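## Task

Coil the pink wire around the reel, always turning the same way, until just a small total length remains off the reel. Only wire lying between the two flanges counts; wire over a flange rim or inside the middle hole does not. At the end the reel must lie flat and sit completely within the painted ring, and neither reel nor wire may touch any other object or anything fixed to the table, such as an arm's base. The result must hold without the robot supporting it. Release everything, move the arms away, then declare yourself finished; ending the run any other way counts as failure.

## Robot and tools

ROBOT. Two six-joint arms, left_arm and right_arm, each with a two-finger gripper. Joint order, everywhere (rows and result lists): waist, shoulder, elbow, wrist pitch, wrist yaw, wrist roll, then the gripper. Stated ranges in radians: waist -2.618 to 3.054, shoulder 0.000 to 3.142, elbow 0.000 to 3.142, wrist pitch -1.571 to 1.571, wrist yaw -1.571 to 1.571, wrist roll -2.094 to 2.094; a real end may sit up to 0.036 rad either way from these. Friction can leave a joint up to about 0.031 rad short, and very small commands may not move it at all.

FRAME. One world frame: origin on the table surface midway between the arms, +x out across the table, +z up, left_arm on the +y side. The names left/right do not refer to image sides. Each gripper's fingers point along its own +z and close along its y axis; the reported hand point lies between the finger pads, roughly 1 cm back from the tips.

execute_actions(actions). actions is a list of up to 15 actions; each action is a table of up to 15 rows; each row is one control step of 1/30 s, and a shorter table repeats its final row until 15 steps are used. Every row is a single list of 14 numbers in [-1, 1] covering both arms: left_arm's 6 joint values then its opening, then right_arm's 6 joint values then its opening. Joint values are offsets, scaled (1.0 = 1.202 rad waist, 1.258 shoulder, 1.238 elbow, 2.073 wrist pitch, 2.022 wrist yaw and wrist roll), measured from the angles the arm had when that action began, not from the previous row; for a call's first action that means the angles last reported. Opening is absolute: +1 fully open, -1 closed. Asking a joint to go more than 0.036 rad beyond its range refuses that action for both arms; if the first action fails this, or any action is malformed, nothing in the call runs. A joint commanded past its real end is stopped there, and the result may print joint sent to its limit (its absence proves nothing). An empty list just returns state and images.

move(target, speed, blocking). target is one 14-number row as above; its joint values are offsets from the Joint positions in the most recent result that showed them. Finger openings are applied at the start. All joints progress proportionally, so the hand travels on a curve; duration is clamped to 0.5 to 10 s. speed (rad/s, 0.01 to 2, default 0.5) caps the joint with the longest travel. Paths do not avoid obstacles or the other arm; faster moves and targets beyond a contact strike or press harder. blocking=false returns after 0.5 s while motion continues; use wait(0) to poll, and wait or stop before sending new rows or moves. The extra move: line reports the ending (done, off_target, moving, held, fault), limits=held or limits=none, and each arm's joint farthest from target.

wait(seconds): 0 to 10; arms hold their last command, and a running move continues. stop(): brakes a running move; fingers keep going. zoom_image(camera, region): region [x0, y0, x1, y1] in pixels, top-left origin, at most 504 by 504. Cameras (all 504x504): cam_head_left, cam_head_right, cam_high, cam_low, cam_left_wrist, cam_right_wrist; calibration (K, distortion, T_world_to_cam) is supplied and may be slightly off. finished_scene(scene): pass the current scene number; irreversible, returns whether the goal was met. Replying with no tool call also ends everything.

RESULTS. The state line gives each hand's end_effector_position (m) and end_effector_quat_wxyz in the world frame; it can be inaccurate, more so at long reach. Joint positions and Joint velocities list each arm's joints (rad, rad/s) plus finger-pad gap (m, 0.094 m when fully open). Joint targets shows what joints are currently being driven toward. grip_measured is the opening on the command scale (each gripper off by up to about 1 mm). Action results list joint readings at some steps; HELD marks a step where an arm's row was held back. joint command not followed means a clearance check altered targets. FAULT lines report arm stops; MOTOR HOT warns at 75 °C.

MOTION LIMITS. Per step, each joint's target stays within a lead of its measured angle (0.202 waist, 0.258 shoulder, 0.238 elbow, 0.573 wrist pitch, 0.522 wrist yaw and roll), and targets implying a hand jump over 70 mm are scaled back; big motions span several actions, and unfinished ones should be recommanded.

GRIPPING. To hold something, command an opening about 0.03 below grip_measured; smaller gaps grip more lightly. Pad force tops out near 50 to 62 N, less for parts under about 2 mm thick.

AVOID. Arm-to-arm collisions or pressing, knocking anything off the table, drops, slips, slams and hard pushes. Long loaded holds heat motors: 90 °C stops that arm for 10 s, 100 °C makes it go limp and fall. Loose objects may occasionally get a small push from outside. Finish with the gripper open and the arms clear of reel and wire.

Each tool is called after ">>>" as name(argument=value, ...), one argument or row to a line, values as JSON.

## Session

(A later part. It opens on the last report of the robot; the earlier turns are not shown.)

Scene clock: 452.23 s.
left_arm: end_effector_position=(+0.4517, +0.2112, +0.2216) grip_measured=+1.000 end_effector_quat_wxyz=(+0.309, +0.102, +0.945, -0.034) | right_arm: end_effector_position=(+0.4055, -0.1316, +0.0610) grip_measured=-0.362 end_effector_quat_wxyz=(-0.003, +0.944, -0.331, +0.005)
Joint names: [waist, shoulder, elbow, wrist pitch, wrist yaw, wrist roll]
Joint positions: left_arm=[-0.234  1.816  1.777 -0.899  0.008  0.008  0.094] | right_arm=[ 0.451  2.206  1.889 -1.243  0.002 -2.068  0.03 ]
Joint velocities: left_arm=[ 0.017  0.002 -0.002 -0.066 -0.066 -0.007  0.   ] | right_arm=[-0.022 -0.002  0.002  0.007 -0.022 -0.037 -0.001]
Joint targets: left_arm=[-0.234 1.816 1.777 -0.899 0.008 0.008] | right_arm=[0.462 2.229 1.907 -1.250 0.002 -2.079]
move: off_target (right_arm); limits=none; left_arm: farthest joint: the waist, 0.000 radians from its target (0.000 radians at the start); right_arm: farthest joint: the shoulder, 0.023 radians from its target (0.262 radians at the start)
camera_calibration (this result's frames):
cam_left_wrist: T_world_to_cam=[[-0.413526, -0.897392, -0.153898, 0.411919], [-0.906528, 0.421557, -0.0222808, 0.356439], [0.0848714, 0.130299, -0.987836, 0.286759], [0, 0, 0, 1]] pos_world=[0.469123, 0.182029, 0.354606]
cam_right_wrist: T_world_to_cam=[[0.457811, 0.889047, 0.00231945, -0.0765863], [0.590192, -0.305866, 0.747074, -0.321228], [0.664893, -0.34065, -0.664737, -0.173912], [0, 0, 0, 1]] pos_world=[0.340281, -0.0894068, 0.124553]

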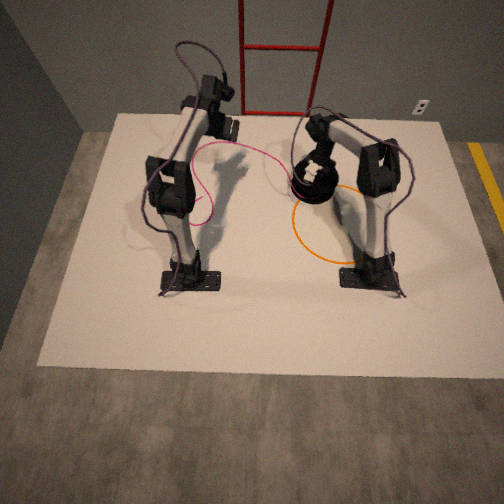

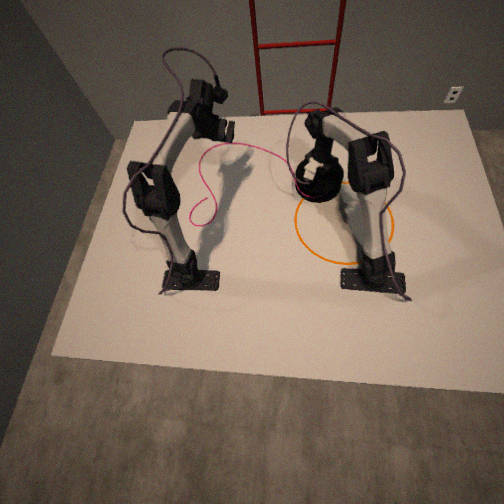

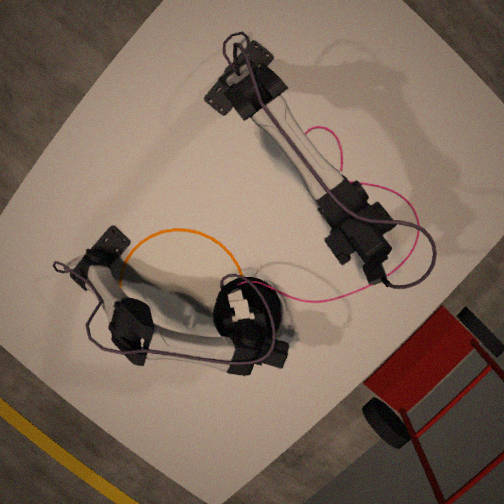

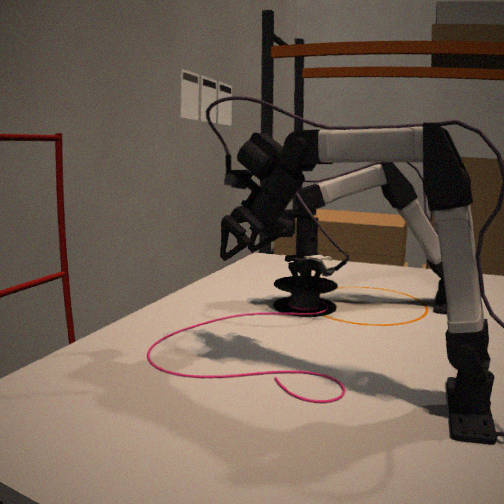

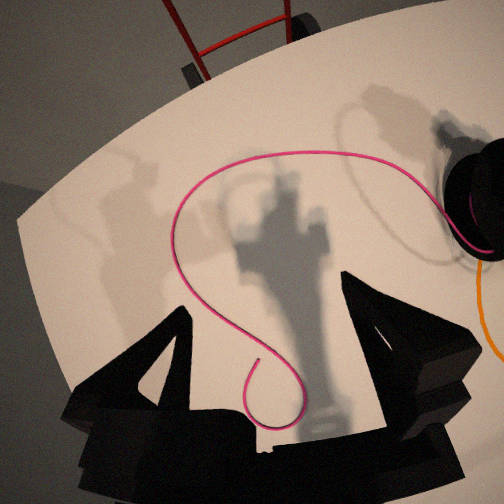

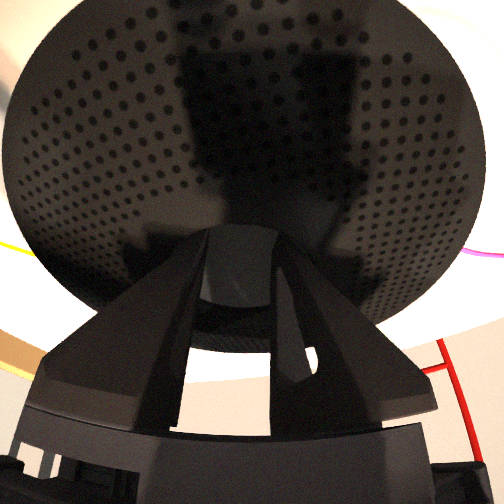

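>>> execute_actions(
  actions=[],
)

Scene clock: 475.17 s.
left_arm: end_effector_position=(+0.4517, +0.2112, +0.2216) grip_measured=+1.000 end_effector_quat_wxyz=(+0.309, +0.102, +0.945, -0.034) | right_arm: end_effector_position=(+0.4055, -0.1316, +0.0610) grip_measured=-0.362 end_effector_quat_wxyz=(-0.003, +0.944, -0.331, +0.005)
Joint names: [waist, shoulder, elbow, wrist pitch, wrist yaw, wrist roll]
Joint positions: left_arm=[-0.234  1.816  1.777 -0.899  0.008  0.008  0.094] | right_arm=[ 0.451  2.206  1.889 -1.243  0.002 -2.068  0.03 ]
Joint velocities: left_arm=[-0.002  0.002  0.012 -0.051  0.007  0.007  0.   ] | right_arm=[-0.012  0.007 -0.002 -0.037 -0.051  0.037 -0.001]
Joint targets: left_arm=[-0.234 1.816 1.777 -0.899 0.008 0.008] | right_arm=[0.462 2.229 1.907 -1.250 0.002 -2.079]
camera_calibration (this result's frames):
cam_left_wrist: T_world_to_cam=[[-0.413526, -0.897392, -0.153898, 0.411919], [-0.906528, 0.421557, -0.0222808, 0.356439], [0.0848714, 0.130299, -0.987836, 0.286759], [0, 0, 0, 1]] pos_world=[0.469123, 0.182029, 0.354606]
cam_right_wrist: T_world_to_cam=[[0.457471, 0.889221, 0.00231585, -0.0764256], [0.590308, -0.305637, 0.747076, -0.321245], [0.665024, -0.340399, -0.664734, -0.173932], [0, 0, 0, 1]] pos_world=[0.340265, -0.0894314, 0.124553]

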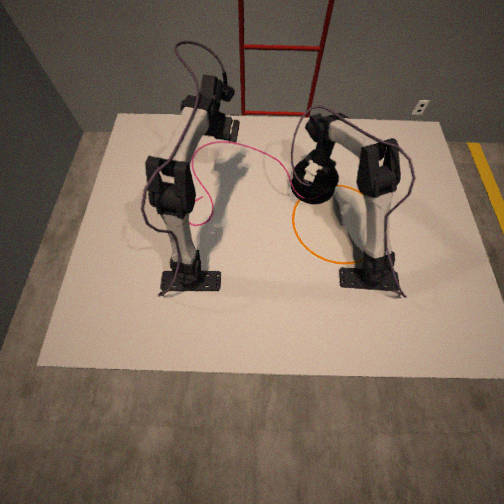

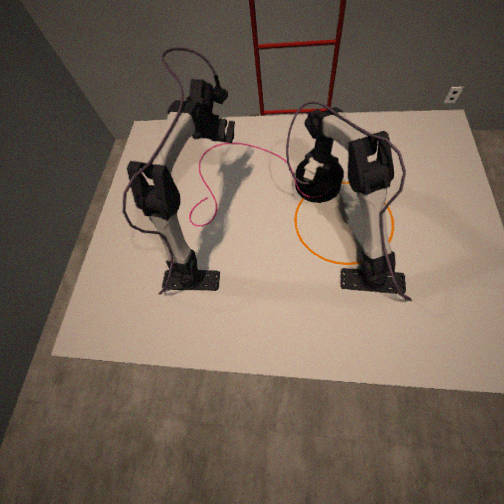

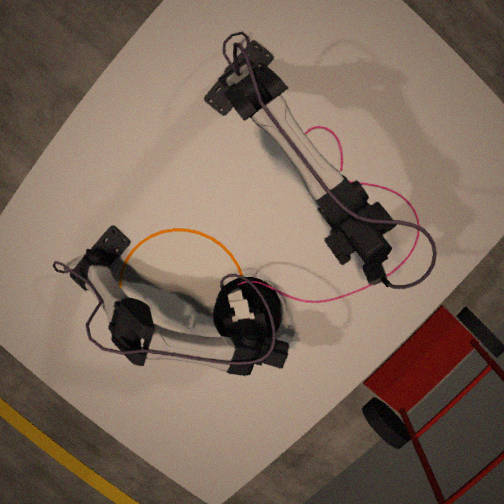

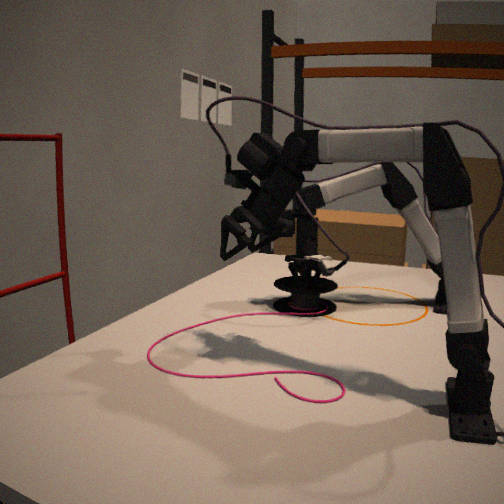

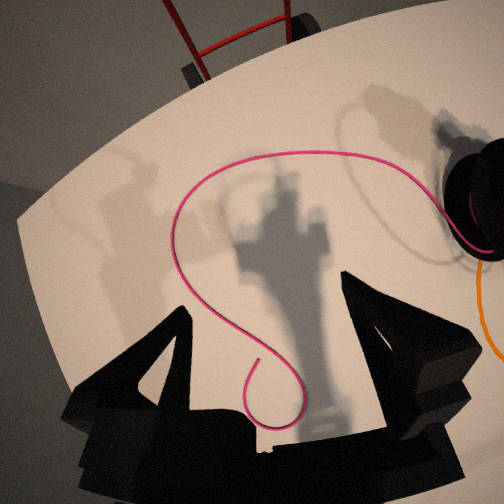

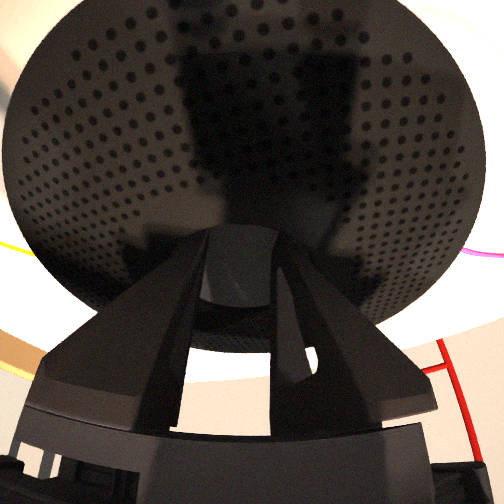

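>>> zoom_image(
  camera="cam_low",
  region=[250, 250, 360, 330],
)

>>> zoom_image(
  camera="cam_left_wrist",
  region=[380, 110, 504, 280],
)

Region (250, 250, 360, 330) of cam_low's 504x504 image, scaled by 4.582, with more detail than that image has; it fills the top 367 rows of this view, and the rest is white.

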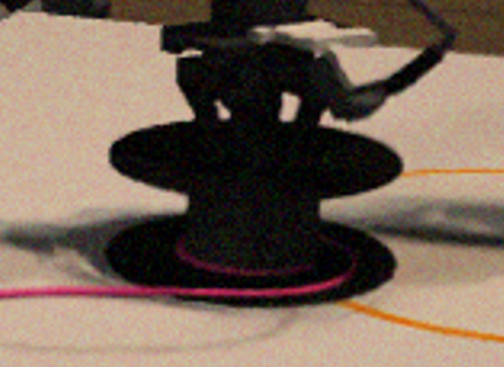

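Region (380, 110, 504, 280) of cam_left_wrist's 504x504 image, scaled by 2.965, with more detail than that image has; it fills the left 368 columns of this view, and the rest is white.

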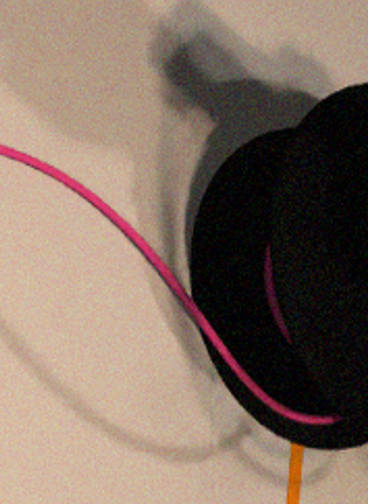

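>>> execute_actions(
  actions=[
    [[0,0,0,0,0,0,1, 0,0.015,0,0,0,0,-0.9]],
    [[0,0,0,0,0,0,1, 0,0,0,0,0,0.07,-0.9],[0,0,0,0,0,0,1, 0,0,0,0,0,0.14,-0.9],[0,0,0,0,0,0,1, 0,0,0,0,0,0.21,-0.9],[0,0,0,0,0,0,1, 0,0,0,0,0,0.28,-0.9],[0,0,0,0,0,0,1, 0,0,0,0,0,0.35,-0.9],[0,0,0,0,0,0,1, 0,0,0,0,0,0.42,-0.9],[0,0,0,0,0,0,1, 0,0,0,0,0,0.49,-0.9],[0,0,0,0,0,0,1, 0,0,0,0,0,0.56,-0.9],[0,0,0,0,0,0,1, 0,0,0,0,0,0.63,-0.9],[0,0,0,0,0,0,1, 0,0,0,0,0,0.7,-0.9],[0,0,0,0,0,0,1, 0,0,0,0,0,0.77,-0.9],[0,0,0,0,0,0,1, 0,0,0,0,0,0.84,-0.9],[0,0,0,0,0,0,1, 0,0,0,0,0,0.91,-0.9],[0,0,0,0,0,0,1, 0,0,0,0,0,1,-0.9]],
    [[0,0,0,0,0,0,1, 0,0,0,0,0,1,-0.9]],
  ],
)

Scene clock: 491.23 s.
left_arm: end_effector_position=(+0.4517, +0.2112, +0.2216) grip_measured=+1.000 end_effector_quat_wxyz=(+0.309, +0.102, +0.945, -0.034) | right_arm: end_effector_position=(+0.4055, -0.1316, +0.0610) grip_measured=-0.898 end_effector_quat_wxyz=(+0.006, +0.158, +0.987, +0.002)
Joint names: [waist, shoulder, elbow, wrist pitch, wrist yaw, wrist roll]
Joint positions: left_arm=[-0.234  1.816  1.777 -0.899  0.008  0.008  0.094] | right_arm=[ 0.451  2.206  1.889 -1.243  0.002  0.718  0.005]
Joint velocities: left_arm=[ 0.002 -0.002 -0.002 -0.066 -0.051 -0.022  0.   ] | right_arm=[-0.012  0.007 -0.002 -0.007  0.081  2.835 -0.002]
Joint targets: left_arm=[-0.234 1.816 1.777 -0.899 0.008 0.008] | right_arm=[0.451 2.206 1.889 -1.243 0.002 1.140]
Step readings (joint positions; steps 1 to 15: 1st action; 16 to 30: 2nd action; 31 to 45: 3rd action):
0: left_arm=[-0.234 1.816 1.777 -0.899 0.008 0.008] | right_arm=[0.451 2.206 1.889 -1.243 0.002 -2.068]
1: left_arm=[-0.234 1.816 1.777 -0.899 0.008 0.008] | right_arm=[0.451 2.206 1.889 -1.243 0.002 -2.068]
2: left_arm=[-0.234 1.816 1.777 -0.899 0.008 0.008] | right_arm=[0.451 2.206 1.889 -1.243 0.002 -2.068]
4: left_arm=[-0.234 1.816 1.777 -0.899 0.008 0.008] | right_arm=[0.451 2.206 1.889 -1.243 0.002 -2.068]
8: left_arm=[-0.234 1.816 1.777 -0.899 0.008 0.008] | right_arm=[0.451 2.206 1.889 -1.243 0.002 -2.068]
15: left_arm=[-0.234 1.816 1.777 -0.899 0.008 0.008] | right_arm=[0.451 2.206 1.889 -1.243 0.002 -2.068]
16: left_arm=[-0.234 1.816 1.777 -0.899 0.008 0.008] | right_arm=[0.451 2.206 1.889 -1.243 0.002 -2.047]
17: left_arm=[-0.234 1.816 1.777 -0.899 0.008 0.008] | right_arm=[0.451 2.206 1.889 -1.243 0.002 -2.002]
19: left_arm=[-0.234 1.816 1.777 -0.899 0.008 0.008] | right_arm=[0.451 2.206 1.889 -1.243 0.002 -1.857]
23: left_arm=[-0.234 1.816 1.777 -0.899 0.008 0.008] | right_arm=[0.451 2.206 1.889 -1.243 0.002 -1.468]
30: left_arm=[-0.234 1.816 1.777 -0.899 0.008 0.008] | right_arm=[0.451 2.206 1.889 -1.243 0.002 -0.772]
31: left_arm=[-0.234 1.816 1.777 -0.899 0.008 0.008] | right_arm=[0.451 2.206 1.889 -1.243 0.002 -0.673]
32: left_arm=[-0.234 1.816 1.777 -0.899 0.008 0.008] | right_arm=[0.451 2.206 1.889 -1.243 0.002 -0.574]
34: left_arm=[-0.234 1.816 1.777 -0.899 0.008 0.008] | right_arm=[0.451 2.206 1.889 -1.243 0.002 -0.375]
38: left_arm=[-0.234 1.816 1.777 -0.899 0.008 0.008] | right_arm=[0.451 2.206 1.889 -1.243 0.002 0.022]
45: Joint positions above
camera_calibration (this result's frames):
cam_left_wrist: T_world_to_cam=[[-0.413526, -0.897392, -0.153898, 0.411919], [-0.906528, 0.421557, -0.0222808, 0.356439], [0.0848714, 0.130299, -0.987836, 0.286759], [0, 0, 0, 1]] pos_world=[0.469123, 0.182029, 0.354606]
cam_right_wrist: T_world_to_cam=[[-0.119094, -0.992844, -0.00874477, -0.0896046], [-0.676094, 0.0746429, 0.733025, 0.243188], [-0.727127, 0.0932113, -0.680146, 0.448593], [0, 0, 0, 1]] pos_world=[0.479931, -0.14893, 0.126062]

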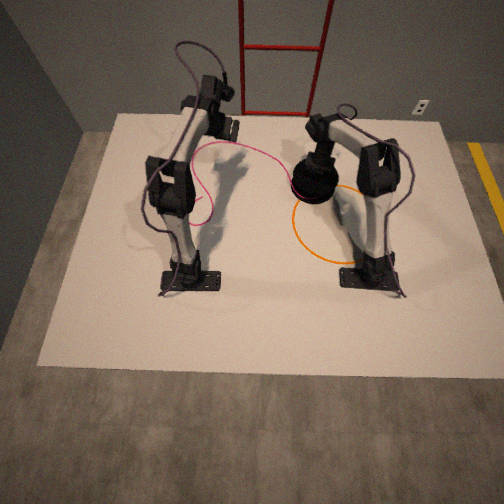

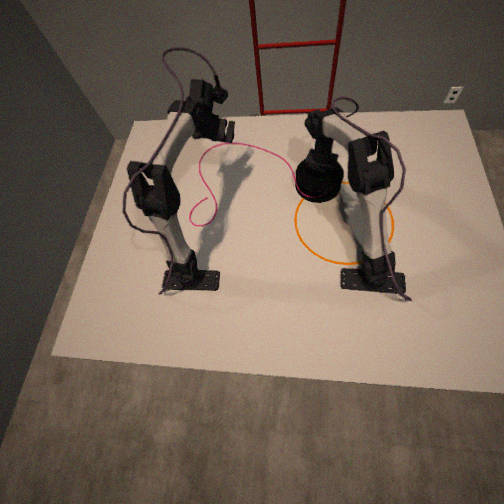

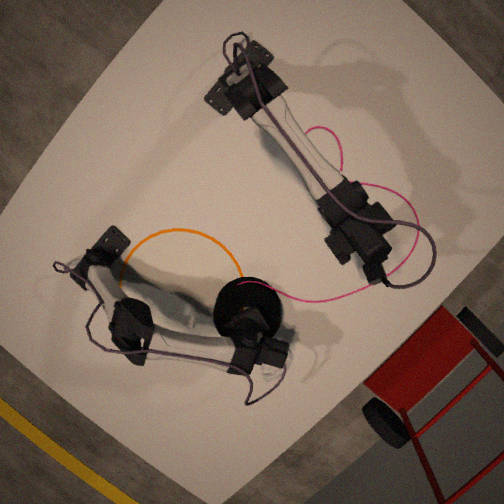

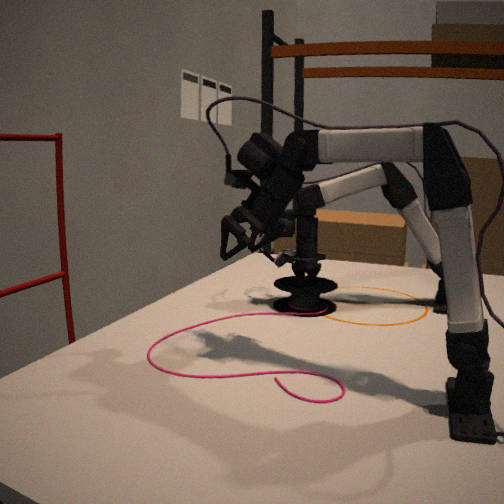

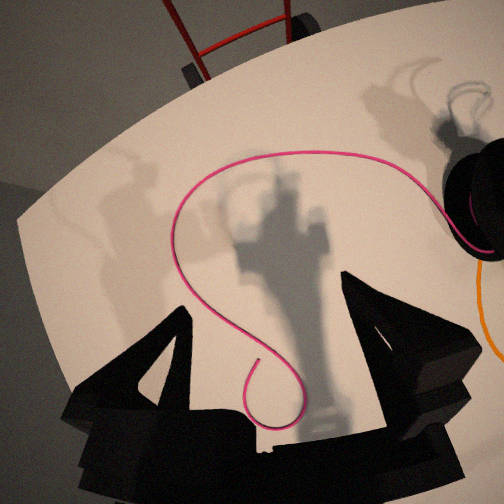

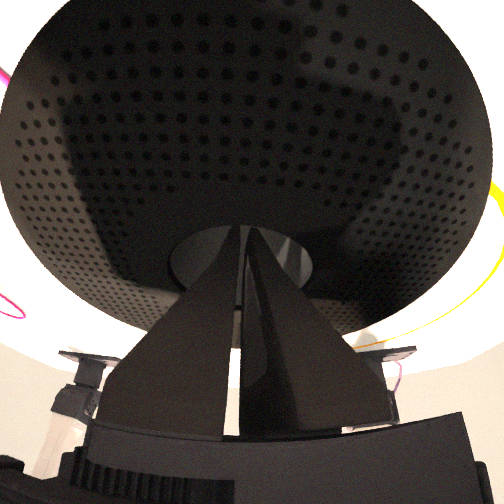

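>>> move(
  target=[0,0,0,0,0,0,1, 0,0.03,0,0.01,0,0.674,-0.9],
  speed=2,
)

Scene clock: 496.57 s.
left_arm: end_effector_position=(+0.4517, +0.2112, +0.2216) grip_measured=+1.000 end_effector_quat_wxyz=(+0.309, +0.102, +0.945, -0.034) | right_arm: end_effector_position=(+0.4055, -0.1316, +0.0518) grip_measured=-0.898 end_effector_quat_wxyz=(+0.000, +0.742, +0.670, -0.003)
Joint names: [waist, shoulder, elbow, wrist pitch, wrist yaw, wrist roll]
Joint positions: left_arm=[-0.234  1.816  1.777 -0.899  0.008  0.008  0.094] | right_arm=[ 0.451  2.228  1.889 -1.237  0.002  2.072  0.005]
Joint velocities: left_arm=[-0.007  0.002 -0.017  0.037 -0.022 -0.081  0.   ] | right_arm=[-0.007 -0.002 -0.002  0.007 -0.051  0.022 -0.   ]
Joint targets: left_arm=[-0.234 1.816 1.777 -0.899 0.008 0.008] | right_arm=[0.451 2.243 1.889 -1.222 0.002 2.080]
move: done; limits=none; left_arm: farthest joint: the waist, 0.000 radians from its target (0.000 radians at the start); right_arm: farthest joint: the shoulder, 0.016 radians from its target (0.038 radians at the start)
camera_calibration (this result's frames):
cam_left_wrist: T_world_to_cam=[[-0.413526, -0.897392, -0.153898, 0.411919], [-0.906528, 0.421557, -0.0222808, 0.356439], [0.0848714, 0.130299, -0.987836, 0.286759], [0, 0, 0, 1]] pos_world=[0.469123, 0.182029, 0.354606]
cam_right_wrist: T_world_to_cam=[[-0.995286, -0.0969772, -0.000642651, 0.383109], [-0.0659035, 0.671484, 0.738083, 0.0807976], [-0.0711457, 0.734646, -0.67471, 0.260416], [0, 0, 0, 1]] pos_world=[0.405156, -0.208415, 0.116316]

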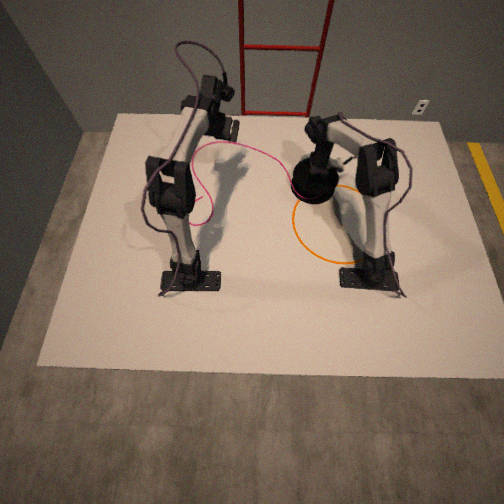

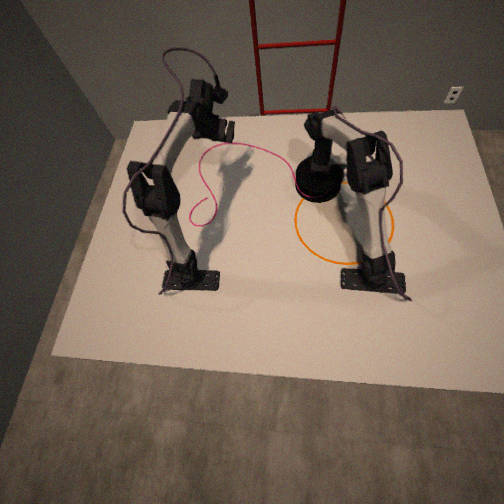

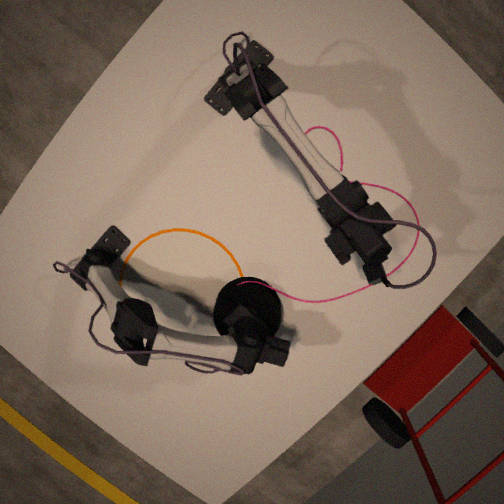

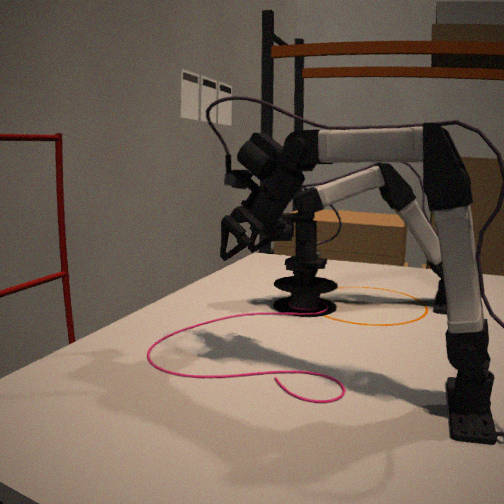

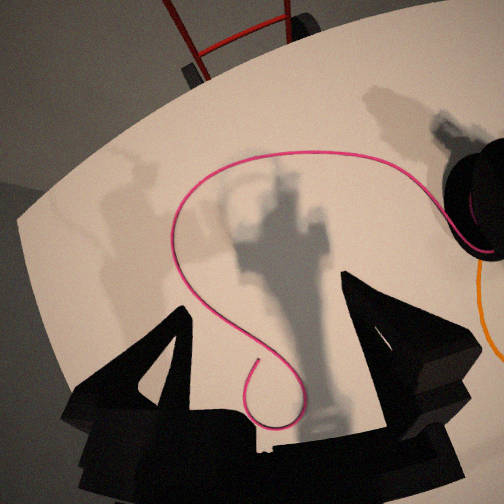

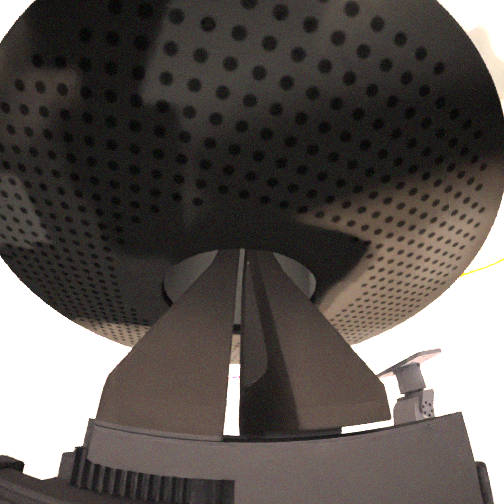

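>>> execute_actions(
  actions=[
    [[0,0,0,0,0,0,1, 0,0.015,0,0,0,0,-0.7],[0,0,0,0,0,0,1, 0,0.015,0,0,0,0,-0.65],[0,0,0,0,0,0,1, 0,0.015,0,0,0,0,-0.6],[0,0,0,0,0,0,1, 0,0.015,0,0,0,0,-0.57],[0,0,0,0,0,0,1, 0,0.015,0,0,0,0,-0.54],[0,0,0,0,0,0,1, 0,0.015,0,0,0,0,-0.52],[0,0,0,0,0,0,1, 0,0.015,0,0,0,0,-0.5],[0,0,0,0,0,0,1, 0,0.015,0,0,0,0,-0.48]],
  ],
)

Scene clock: 502.67 s.
left_arm: end_effector_position=(+0.4517, +0.2112, +0.2216) grip_measured=+1.000 end_effector_quat_wxyz=(+0.309, +0.102, +0.945, -0.034) | right_arm: end_effector_position=(+0.4052, -0.1317, +0.0536) grip_measured=-0.490 end_effector_quat_wxyz=(+0.000, +0.742, +0.670, -0.004)
Joint names: [waist, shoulder, elbow, wrist pitch, wrist yaw, wrist roll]
Joint positions: left_arm=[-0.234  1.816  1.777 -0.899  0.008  0.008  0.094] | right_arm=[ 0.451  2.227  1.895 -1.245  0.002  2.072  0.024]
Joint velocities: left_arm=[-0.007  0.017 -0.022 -0.022 -0.081 -0.051  0.   ] | right_arm=[-0.002  0.002 -0.007 -0.007 -0.066 -0.022 -0.   ]
Joint targets: left_arm=[-0.234 1.816 1.777 -0.899 0.008 0.008] | right_arm=[0.451 2.247 1.889 -1.238 0.002 2.072]
Step readings (joint positions):
0: left_arm=[-0.234 1.816 1.777 -0.899 0.008 0.008] | right_arm=[0.451 2.228 1.889 -1.237 0.002 2.073]
1: left_arm=[-0.234 1.816 1.777 -0.899 0.008 0.008] | right_arm=[0.451 2.228 1.889 -1.237 0.002 2.073]
2: left_arm=[-0.234 1.816 1.777 -0.899 0.008 0.008] | right_arm=[0.451 2.228 1.889 -1.237 0.002 2.073]
4: left_arm=[-0.234 1.816 1.777 -0.899 0.008 0.008] | right_arm=[0.451 2.228 1.889 -1.238 0.002 2.073]
8: left_arm=[-0.234 1.816 1.777 -0.899 0.008 0.008] | right_arm=[0.451 2.228 1.894 -1.244 0.002 2.072]
15: Joint positions above
camera_calibration (this result's frames):
cam_left_wrist: T_world_to_cam=[[-0.413526, -0.897392, -0.153898, 0.411919], [-0.906528, 0.421557, -0.0222808, 0.356439], [0.0848714, 0.130299, -0.987836, 0.286759], [0, 0, 0, 1]] pos_world=[0.469123, 0.182029, 0.354606]
cam_right_wrist: T_world_to_cam=[[-0.995287, -0.0969772, 0.00044983, 0.382703], [-0.0651255, 0.671812, 0.737853, 0.0792718], [-0.0718571, 0.734346, -0.674961, 0.261983], [0, 0, 0, 1]] pos_world=[0.404887, -0.208529, 0.118165]

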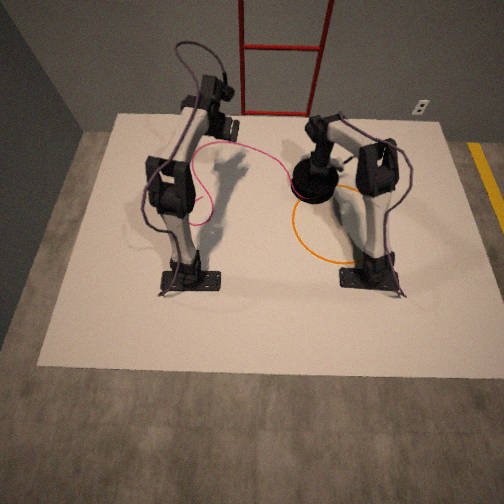

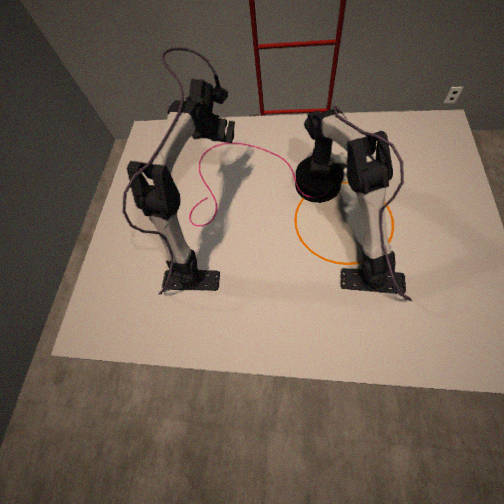

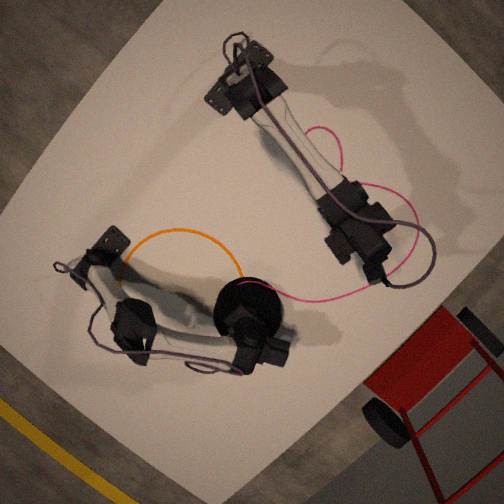

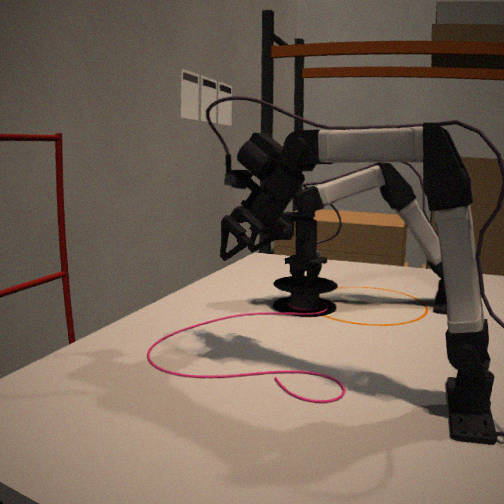

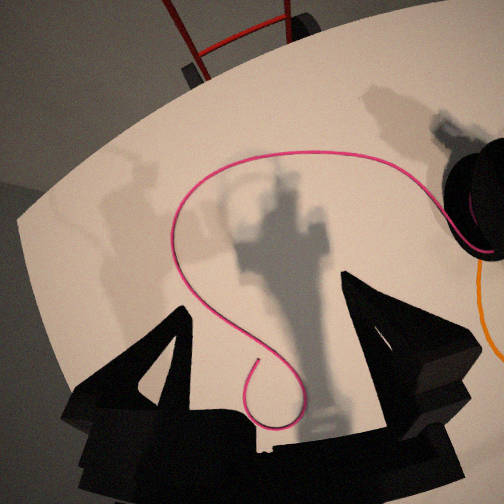

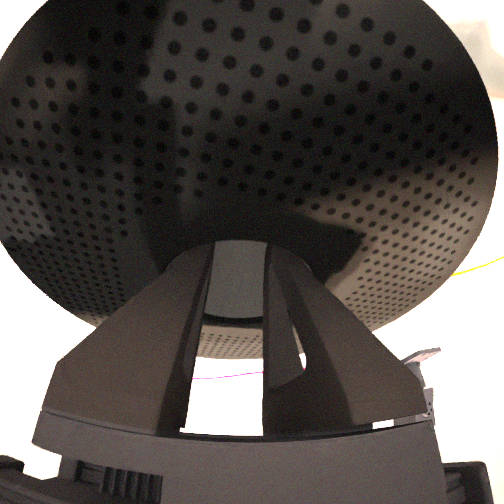

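Gripped. Rotate in place half a stroke.

>>> move(
  target=[0,0,0,0,0,0,1, 0,0.016,-0.008,0.004,0,-1,-0.475],
  speed=1.0,
)

>>> zoom_image(
  camera="cam_low",
  region=[250, 250, 360, 330],
)

Scene clock: 507.93 s.
left_arm: end_effector_position=(+0.4517, +0.2112, +0.2216) grip_measured=+1.000 end_effector_quat_wxyz=(+0.309, +0.102, +0.945, -0.034) | right_arm: end_effector_position=(+0.4054, -0.1316, +0.0550) grip_measured=-0.479 end_effector_quat_wxyz=(-0.001, -0.164, +0.986, -0.002)
Joint names: [waist, shoulder, elbow, wrist pitch, wrist yaw, wrist roll]
Joint positions: left_arm=[-0.234  1.816  1.777 -0.899  0.008  0.008  0.094] | right_arm=[ 0.451  2.224  1.895 -1.245  0.002  0.069  0.024]
Joint velocities: left_arm=[-0.007  0.002 -0.017 -0.066 -0.007 -0.051  0.   ] | right_arm=[ 0.007 -0.012  0.007 -0.022 -0.022 -0.022 -0.   ]
Joint targets: left_arm=[-0.234 1.816 1.777 -0.899 0.008 0.008] | right_arm=[0.451 2.247 1.885 -1.237 0.002 0.050]
move: off_target (right_arm); limits=none; left_arm: farthest joint: the waist, 0.000 radians from its target (0.000 radians at the start); right_arm: farthest joint: the shoulder, 0.024 radians from its target (0.020 radians at the start)
camera_calibration (this result's frames):
cam_left_wrist: T_world_to_cam=[[-0.413526, -0.897392, -0.153898, 0.411919], [-0.906528, 0.421557, -0.0222808, 0.356439], [0.0848714, 0.130299, -0.987836, 0.286759], [0, 0, 0, 1]] pos_world=[0.469123, 0.182029, 0.354606]
cam_right_wrist: T_world_to_cam=[[0.504383, -0.863475, -0.00302375, -0.325756], [-0.576708, -0.339476, 0.743078, 0.152166], [-0.642655, -0.373052, -0.669198, 0.348189], [0, 0, 0, 1]] pos_world=[0.475827, -0.0997328, 0.118952]

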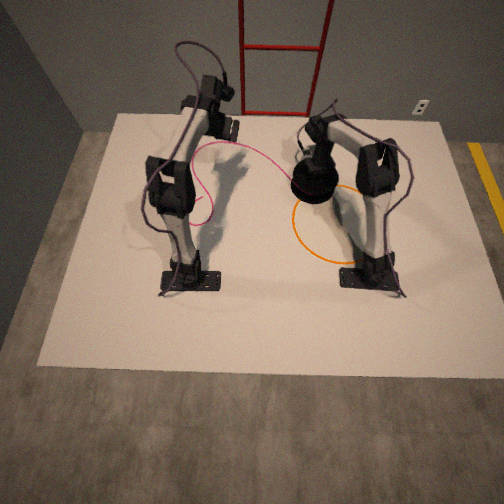

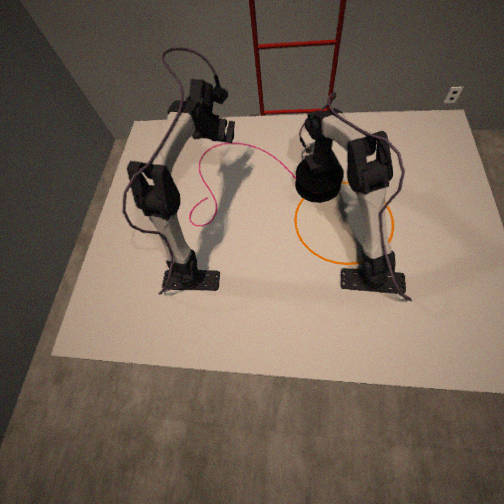

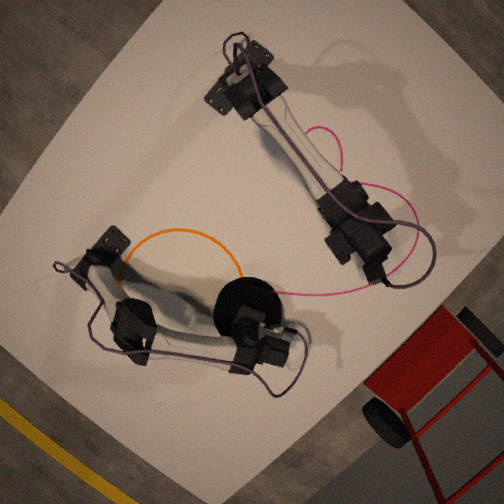

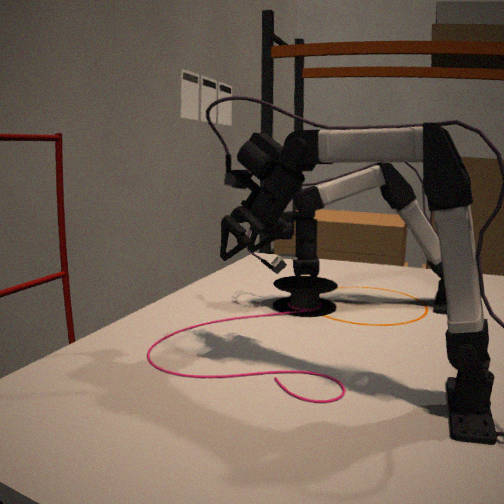

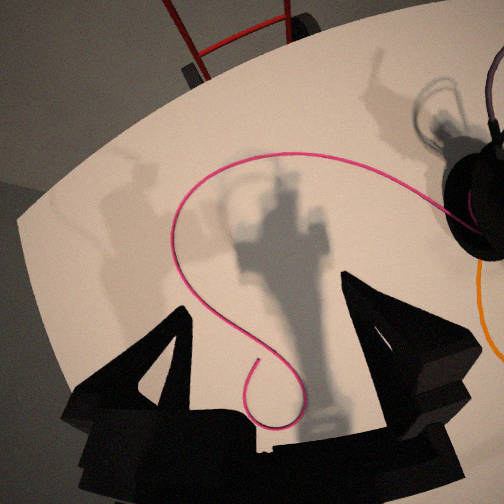

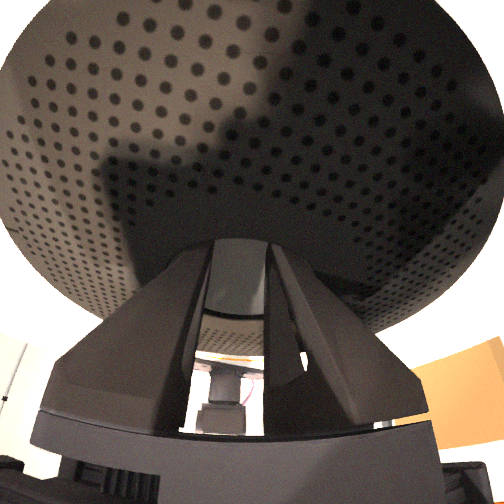

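Region (250, 250, 360, 330) of cam_low's 504x504 image, scaled by 4.582, with more detail than that image has; it fills the top 367 rows of this view, and the rest is white.

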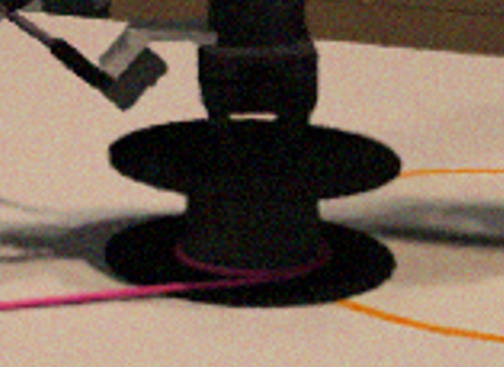

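The wire tightened and is pulling in. Continue.

>>> move(
  target=[0,0,0,0,0,0,1, 0,0.02,-0.01,0.004,0,-1,-0.47],
  speed=1.0,
)

>>> zoom_image(
  camera="cam_low",
  region=[250, 250, 360, 330],
)

Scene clock: 514.27 s.
left_arm: end_effector_position=(+0.4517, +0.2112, +0.2216) grip_measured=+1.000 end_effector_quat_wxyz=(+0.309, +0.102, +0.945, -0.034) | right_arm: end_effector_position=(+0.4054, -0.1316, +0.0550) grip_measured=-0.475 end_effector_quat_wxyz=(+0.002, +0.919, -0.393, -0.000)
Joint names: [waist, shoulder, elbow, wrist pitch, wrist yaw, wrist roll]
Joint positions: left_arm=[-0.234  1.816  1.777 -0.899  0.008  0.008  0.094] | right_arm=[ 0.451  2.224  1.895 -1.245  0.002 -1.933  0.025]
Joint velocities: left_arm=[-0.012 -0.007  0.002  0.007 -0.007 -0.037  0.   ] | right_arm=[-0.012 -0.007 -0.007 -0.007  0.022 -0.007  0.   ]
Joint targets: left_arm=[-0.234 1.816 1.777 -0.899 0.008 0.008] | right_arm=[0.451 2.249 1.882 -1.237 0.002 -1.952]
move: off_target (right_arm); limits=none; left_arm: farthest joint: the waist, 0.000 radians from its target (0.000 radians at the start); right_arm: farthest joint: the shoulder, 0.026 radians from its target (0.026 radians at the start)
camera_calibration (this result's frames):
cam_left_wrist: T_world_to_cam=[[-0.413526, -0.897392, -0.153898, 0.411919], [-0.906528, 0.421557, -0.0222808, 0.356439], [0.0848714, 0.130299, -0.987836, 0.286759], [0, 0, 0, 1]] pos_world=[0.469123, 0.182029, 0.354606]
cam_right_wrist: T_world_to_cam=[[0.572979, 0.81952, -0.0090783, -0.131683], [0.554129, -0.379219, 0.741036, -0.311378], [0.603851, -0.429628, -0.671404, -0.164451], [0, 0, 0, 1]] pos_world=[0.347299, -0.0808164, 0.119133]

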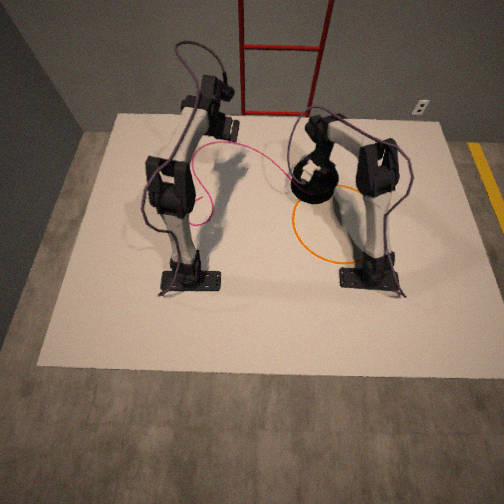

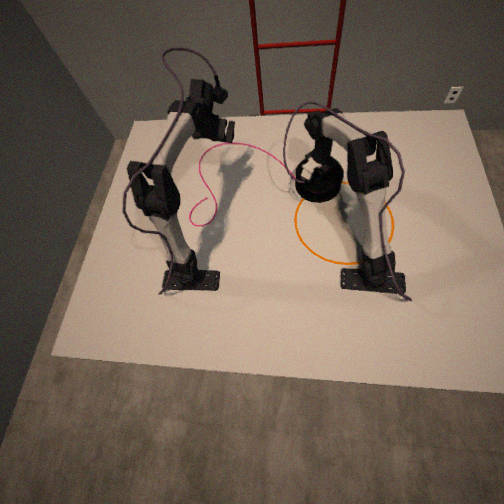

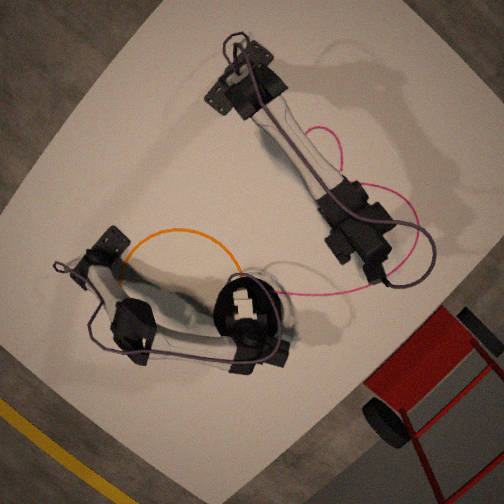

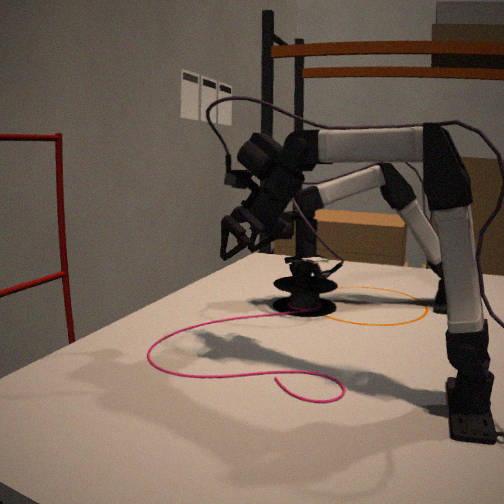

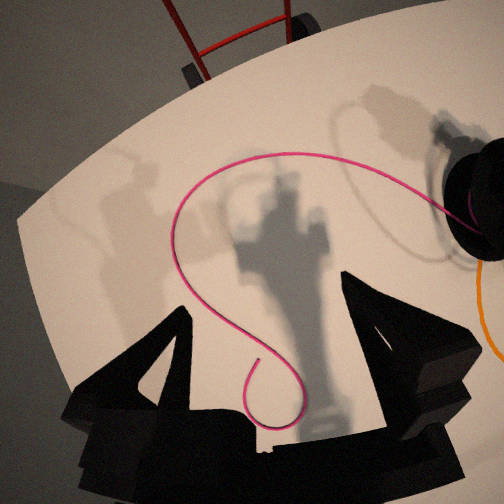

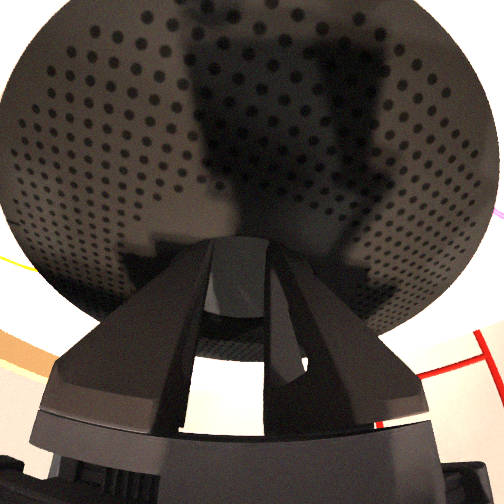

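Region (250, 250, 360, 330) of cam_low's 504x504 image, scaled by 4.582, with more detail than that image has; it fills the top 367 rows of this view, and the rest is white.

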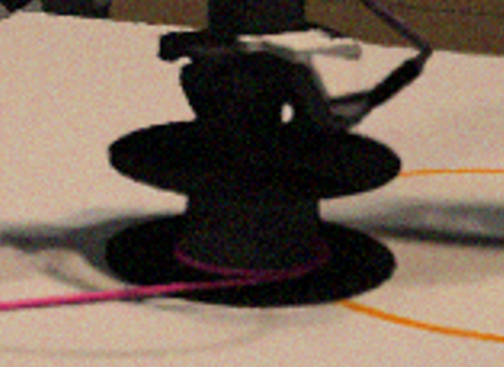

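>>> move(
  target=[-0.113,0.6155,0.3926,0.22,0,0,0.3, 0,0,0,0,0,1,-0.9],
  speed=1.2,
)

Scene clock: 636.93 s.
left_arm: end_effector_position=(+0.6159, +0.0885, +0.0603) grip_measured=+0.302 end_effector_quat_wxyz=(+0.379, +0.159, +0.909, -0.066) | right_arm: end_effector_position=(+0.4054, -0.1316, +0.0552) grip_measured=-0.898 end_effector_quat_wxyz=(-0.001, -0.159, +0.987, -0.002)
Joint names: [waist, shoulder, elbow, wrist pitch, wrist yaw, wrist roll]
Joint positions: left_arm=[-0.364  2.573  2.244 -0.453  0.008  0.008  0.061] | right_arm=[ 0.451  2.223  1.895 -1.245  0.002  0.08   0.005]
Joint velocities: left_arm=[-0.002  0.007 -0.012 -0.037  0.051 -0.051  0.   ] | right_arm=[-0.002 -0.012  0.017  0.022 -0.007  0.007 -0.   ]
Joint targets: left_arm=[-0.370 2.591 2.263 -0.443 0.008 0.008] | right_arm=[0.451 2.224 1.895 -1.245 0.002 0.089]
move: done; limits=none; left_arm: farthest joint: the elbow, 0.019 radians from its target (0.486 radians at the start); right_arm: farthest joint: the wrist roll, 0.009 radians from its target (2.023 radians at the start)
camera_calibration (this result's frames):
cam_left_wrist: T_world_to_cam=[[-0.501469, -0.84475, -0.186884, 0.396388], [-0.82942, 0.530852, -0.17395, 0.505427], [0.246152, 0.0677748, -0.966859, 0.0343716], [0, 0, 0, 1]] pos_world=[0.609528, 0.0642124, 0.19523]
cam_right_wrist: T_world_to_cam=[[0.495133, -0.868812, -0.00294205, -0.322715], [-0.58059, -0.333391, 0.742809, 0.154453], [-0.646343, -0.366081, -0.669497, 0.35074], [0, 0, 0, 1]] pos_world=[0.476159, -0.100487, 0.11914]

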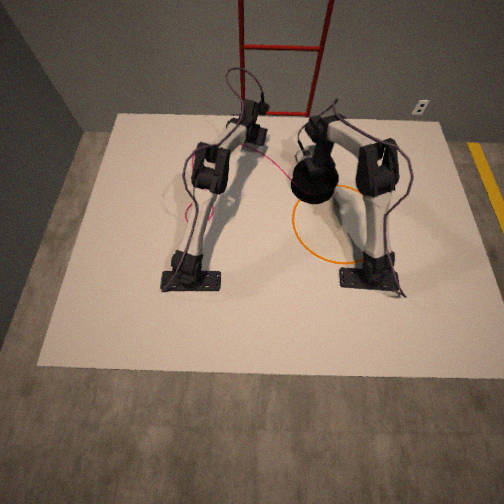

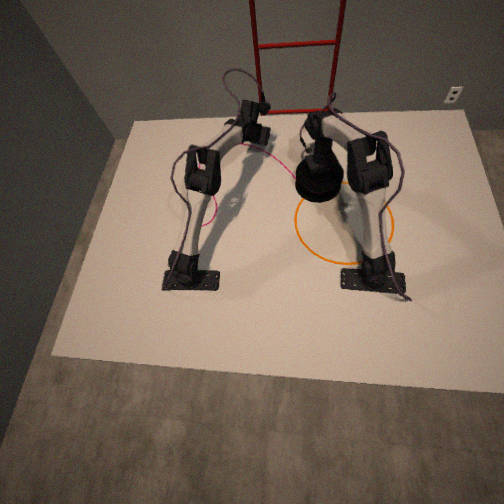

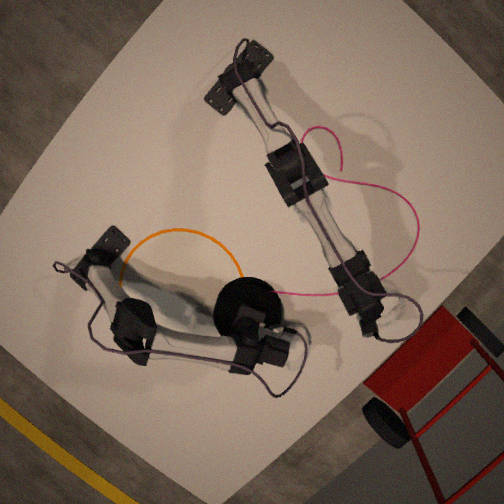

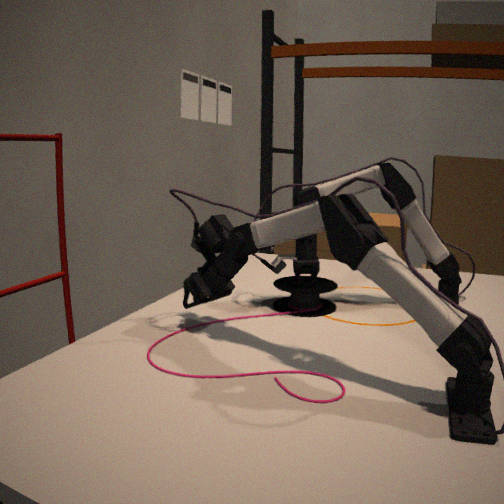

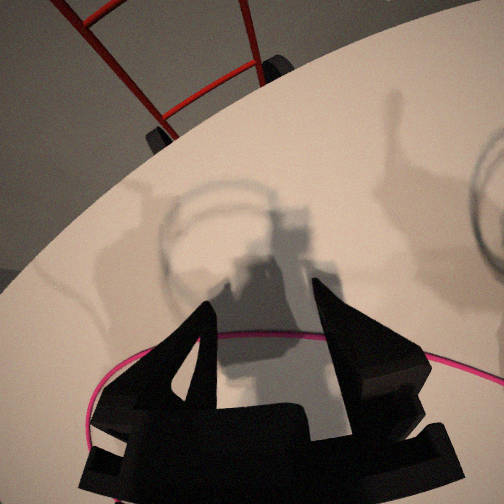

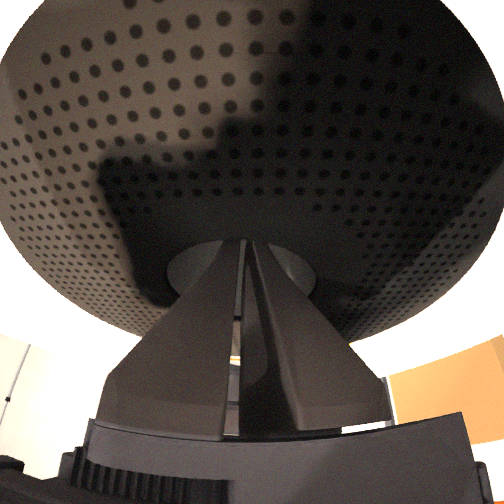

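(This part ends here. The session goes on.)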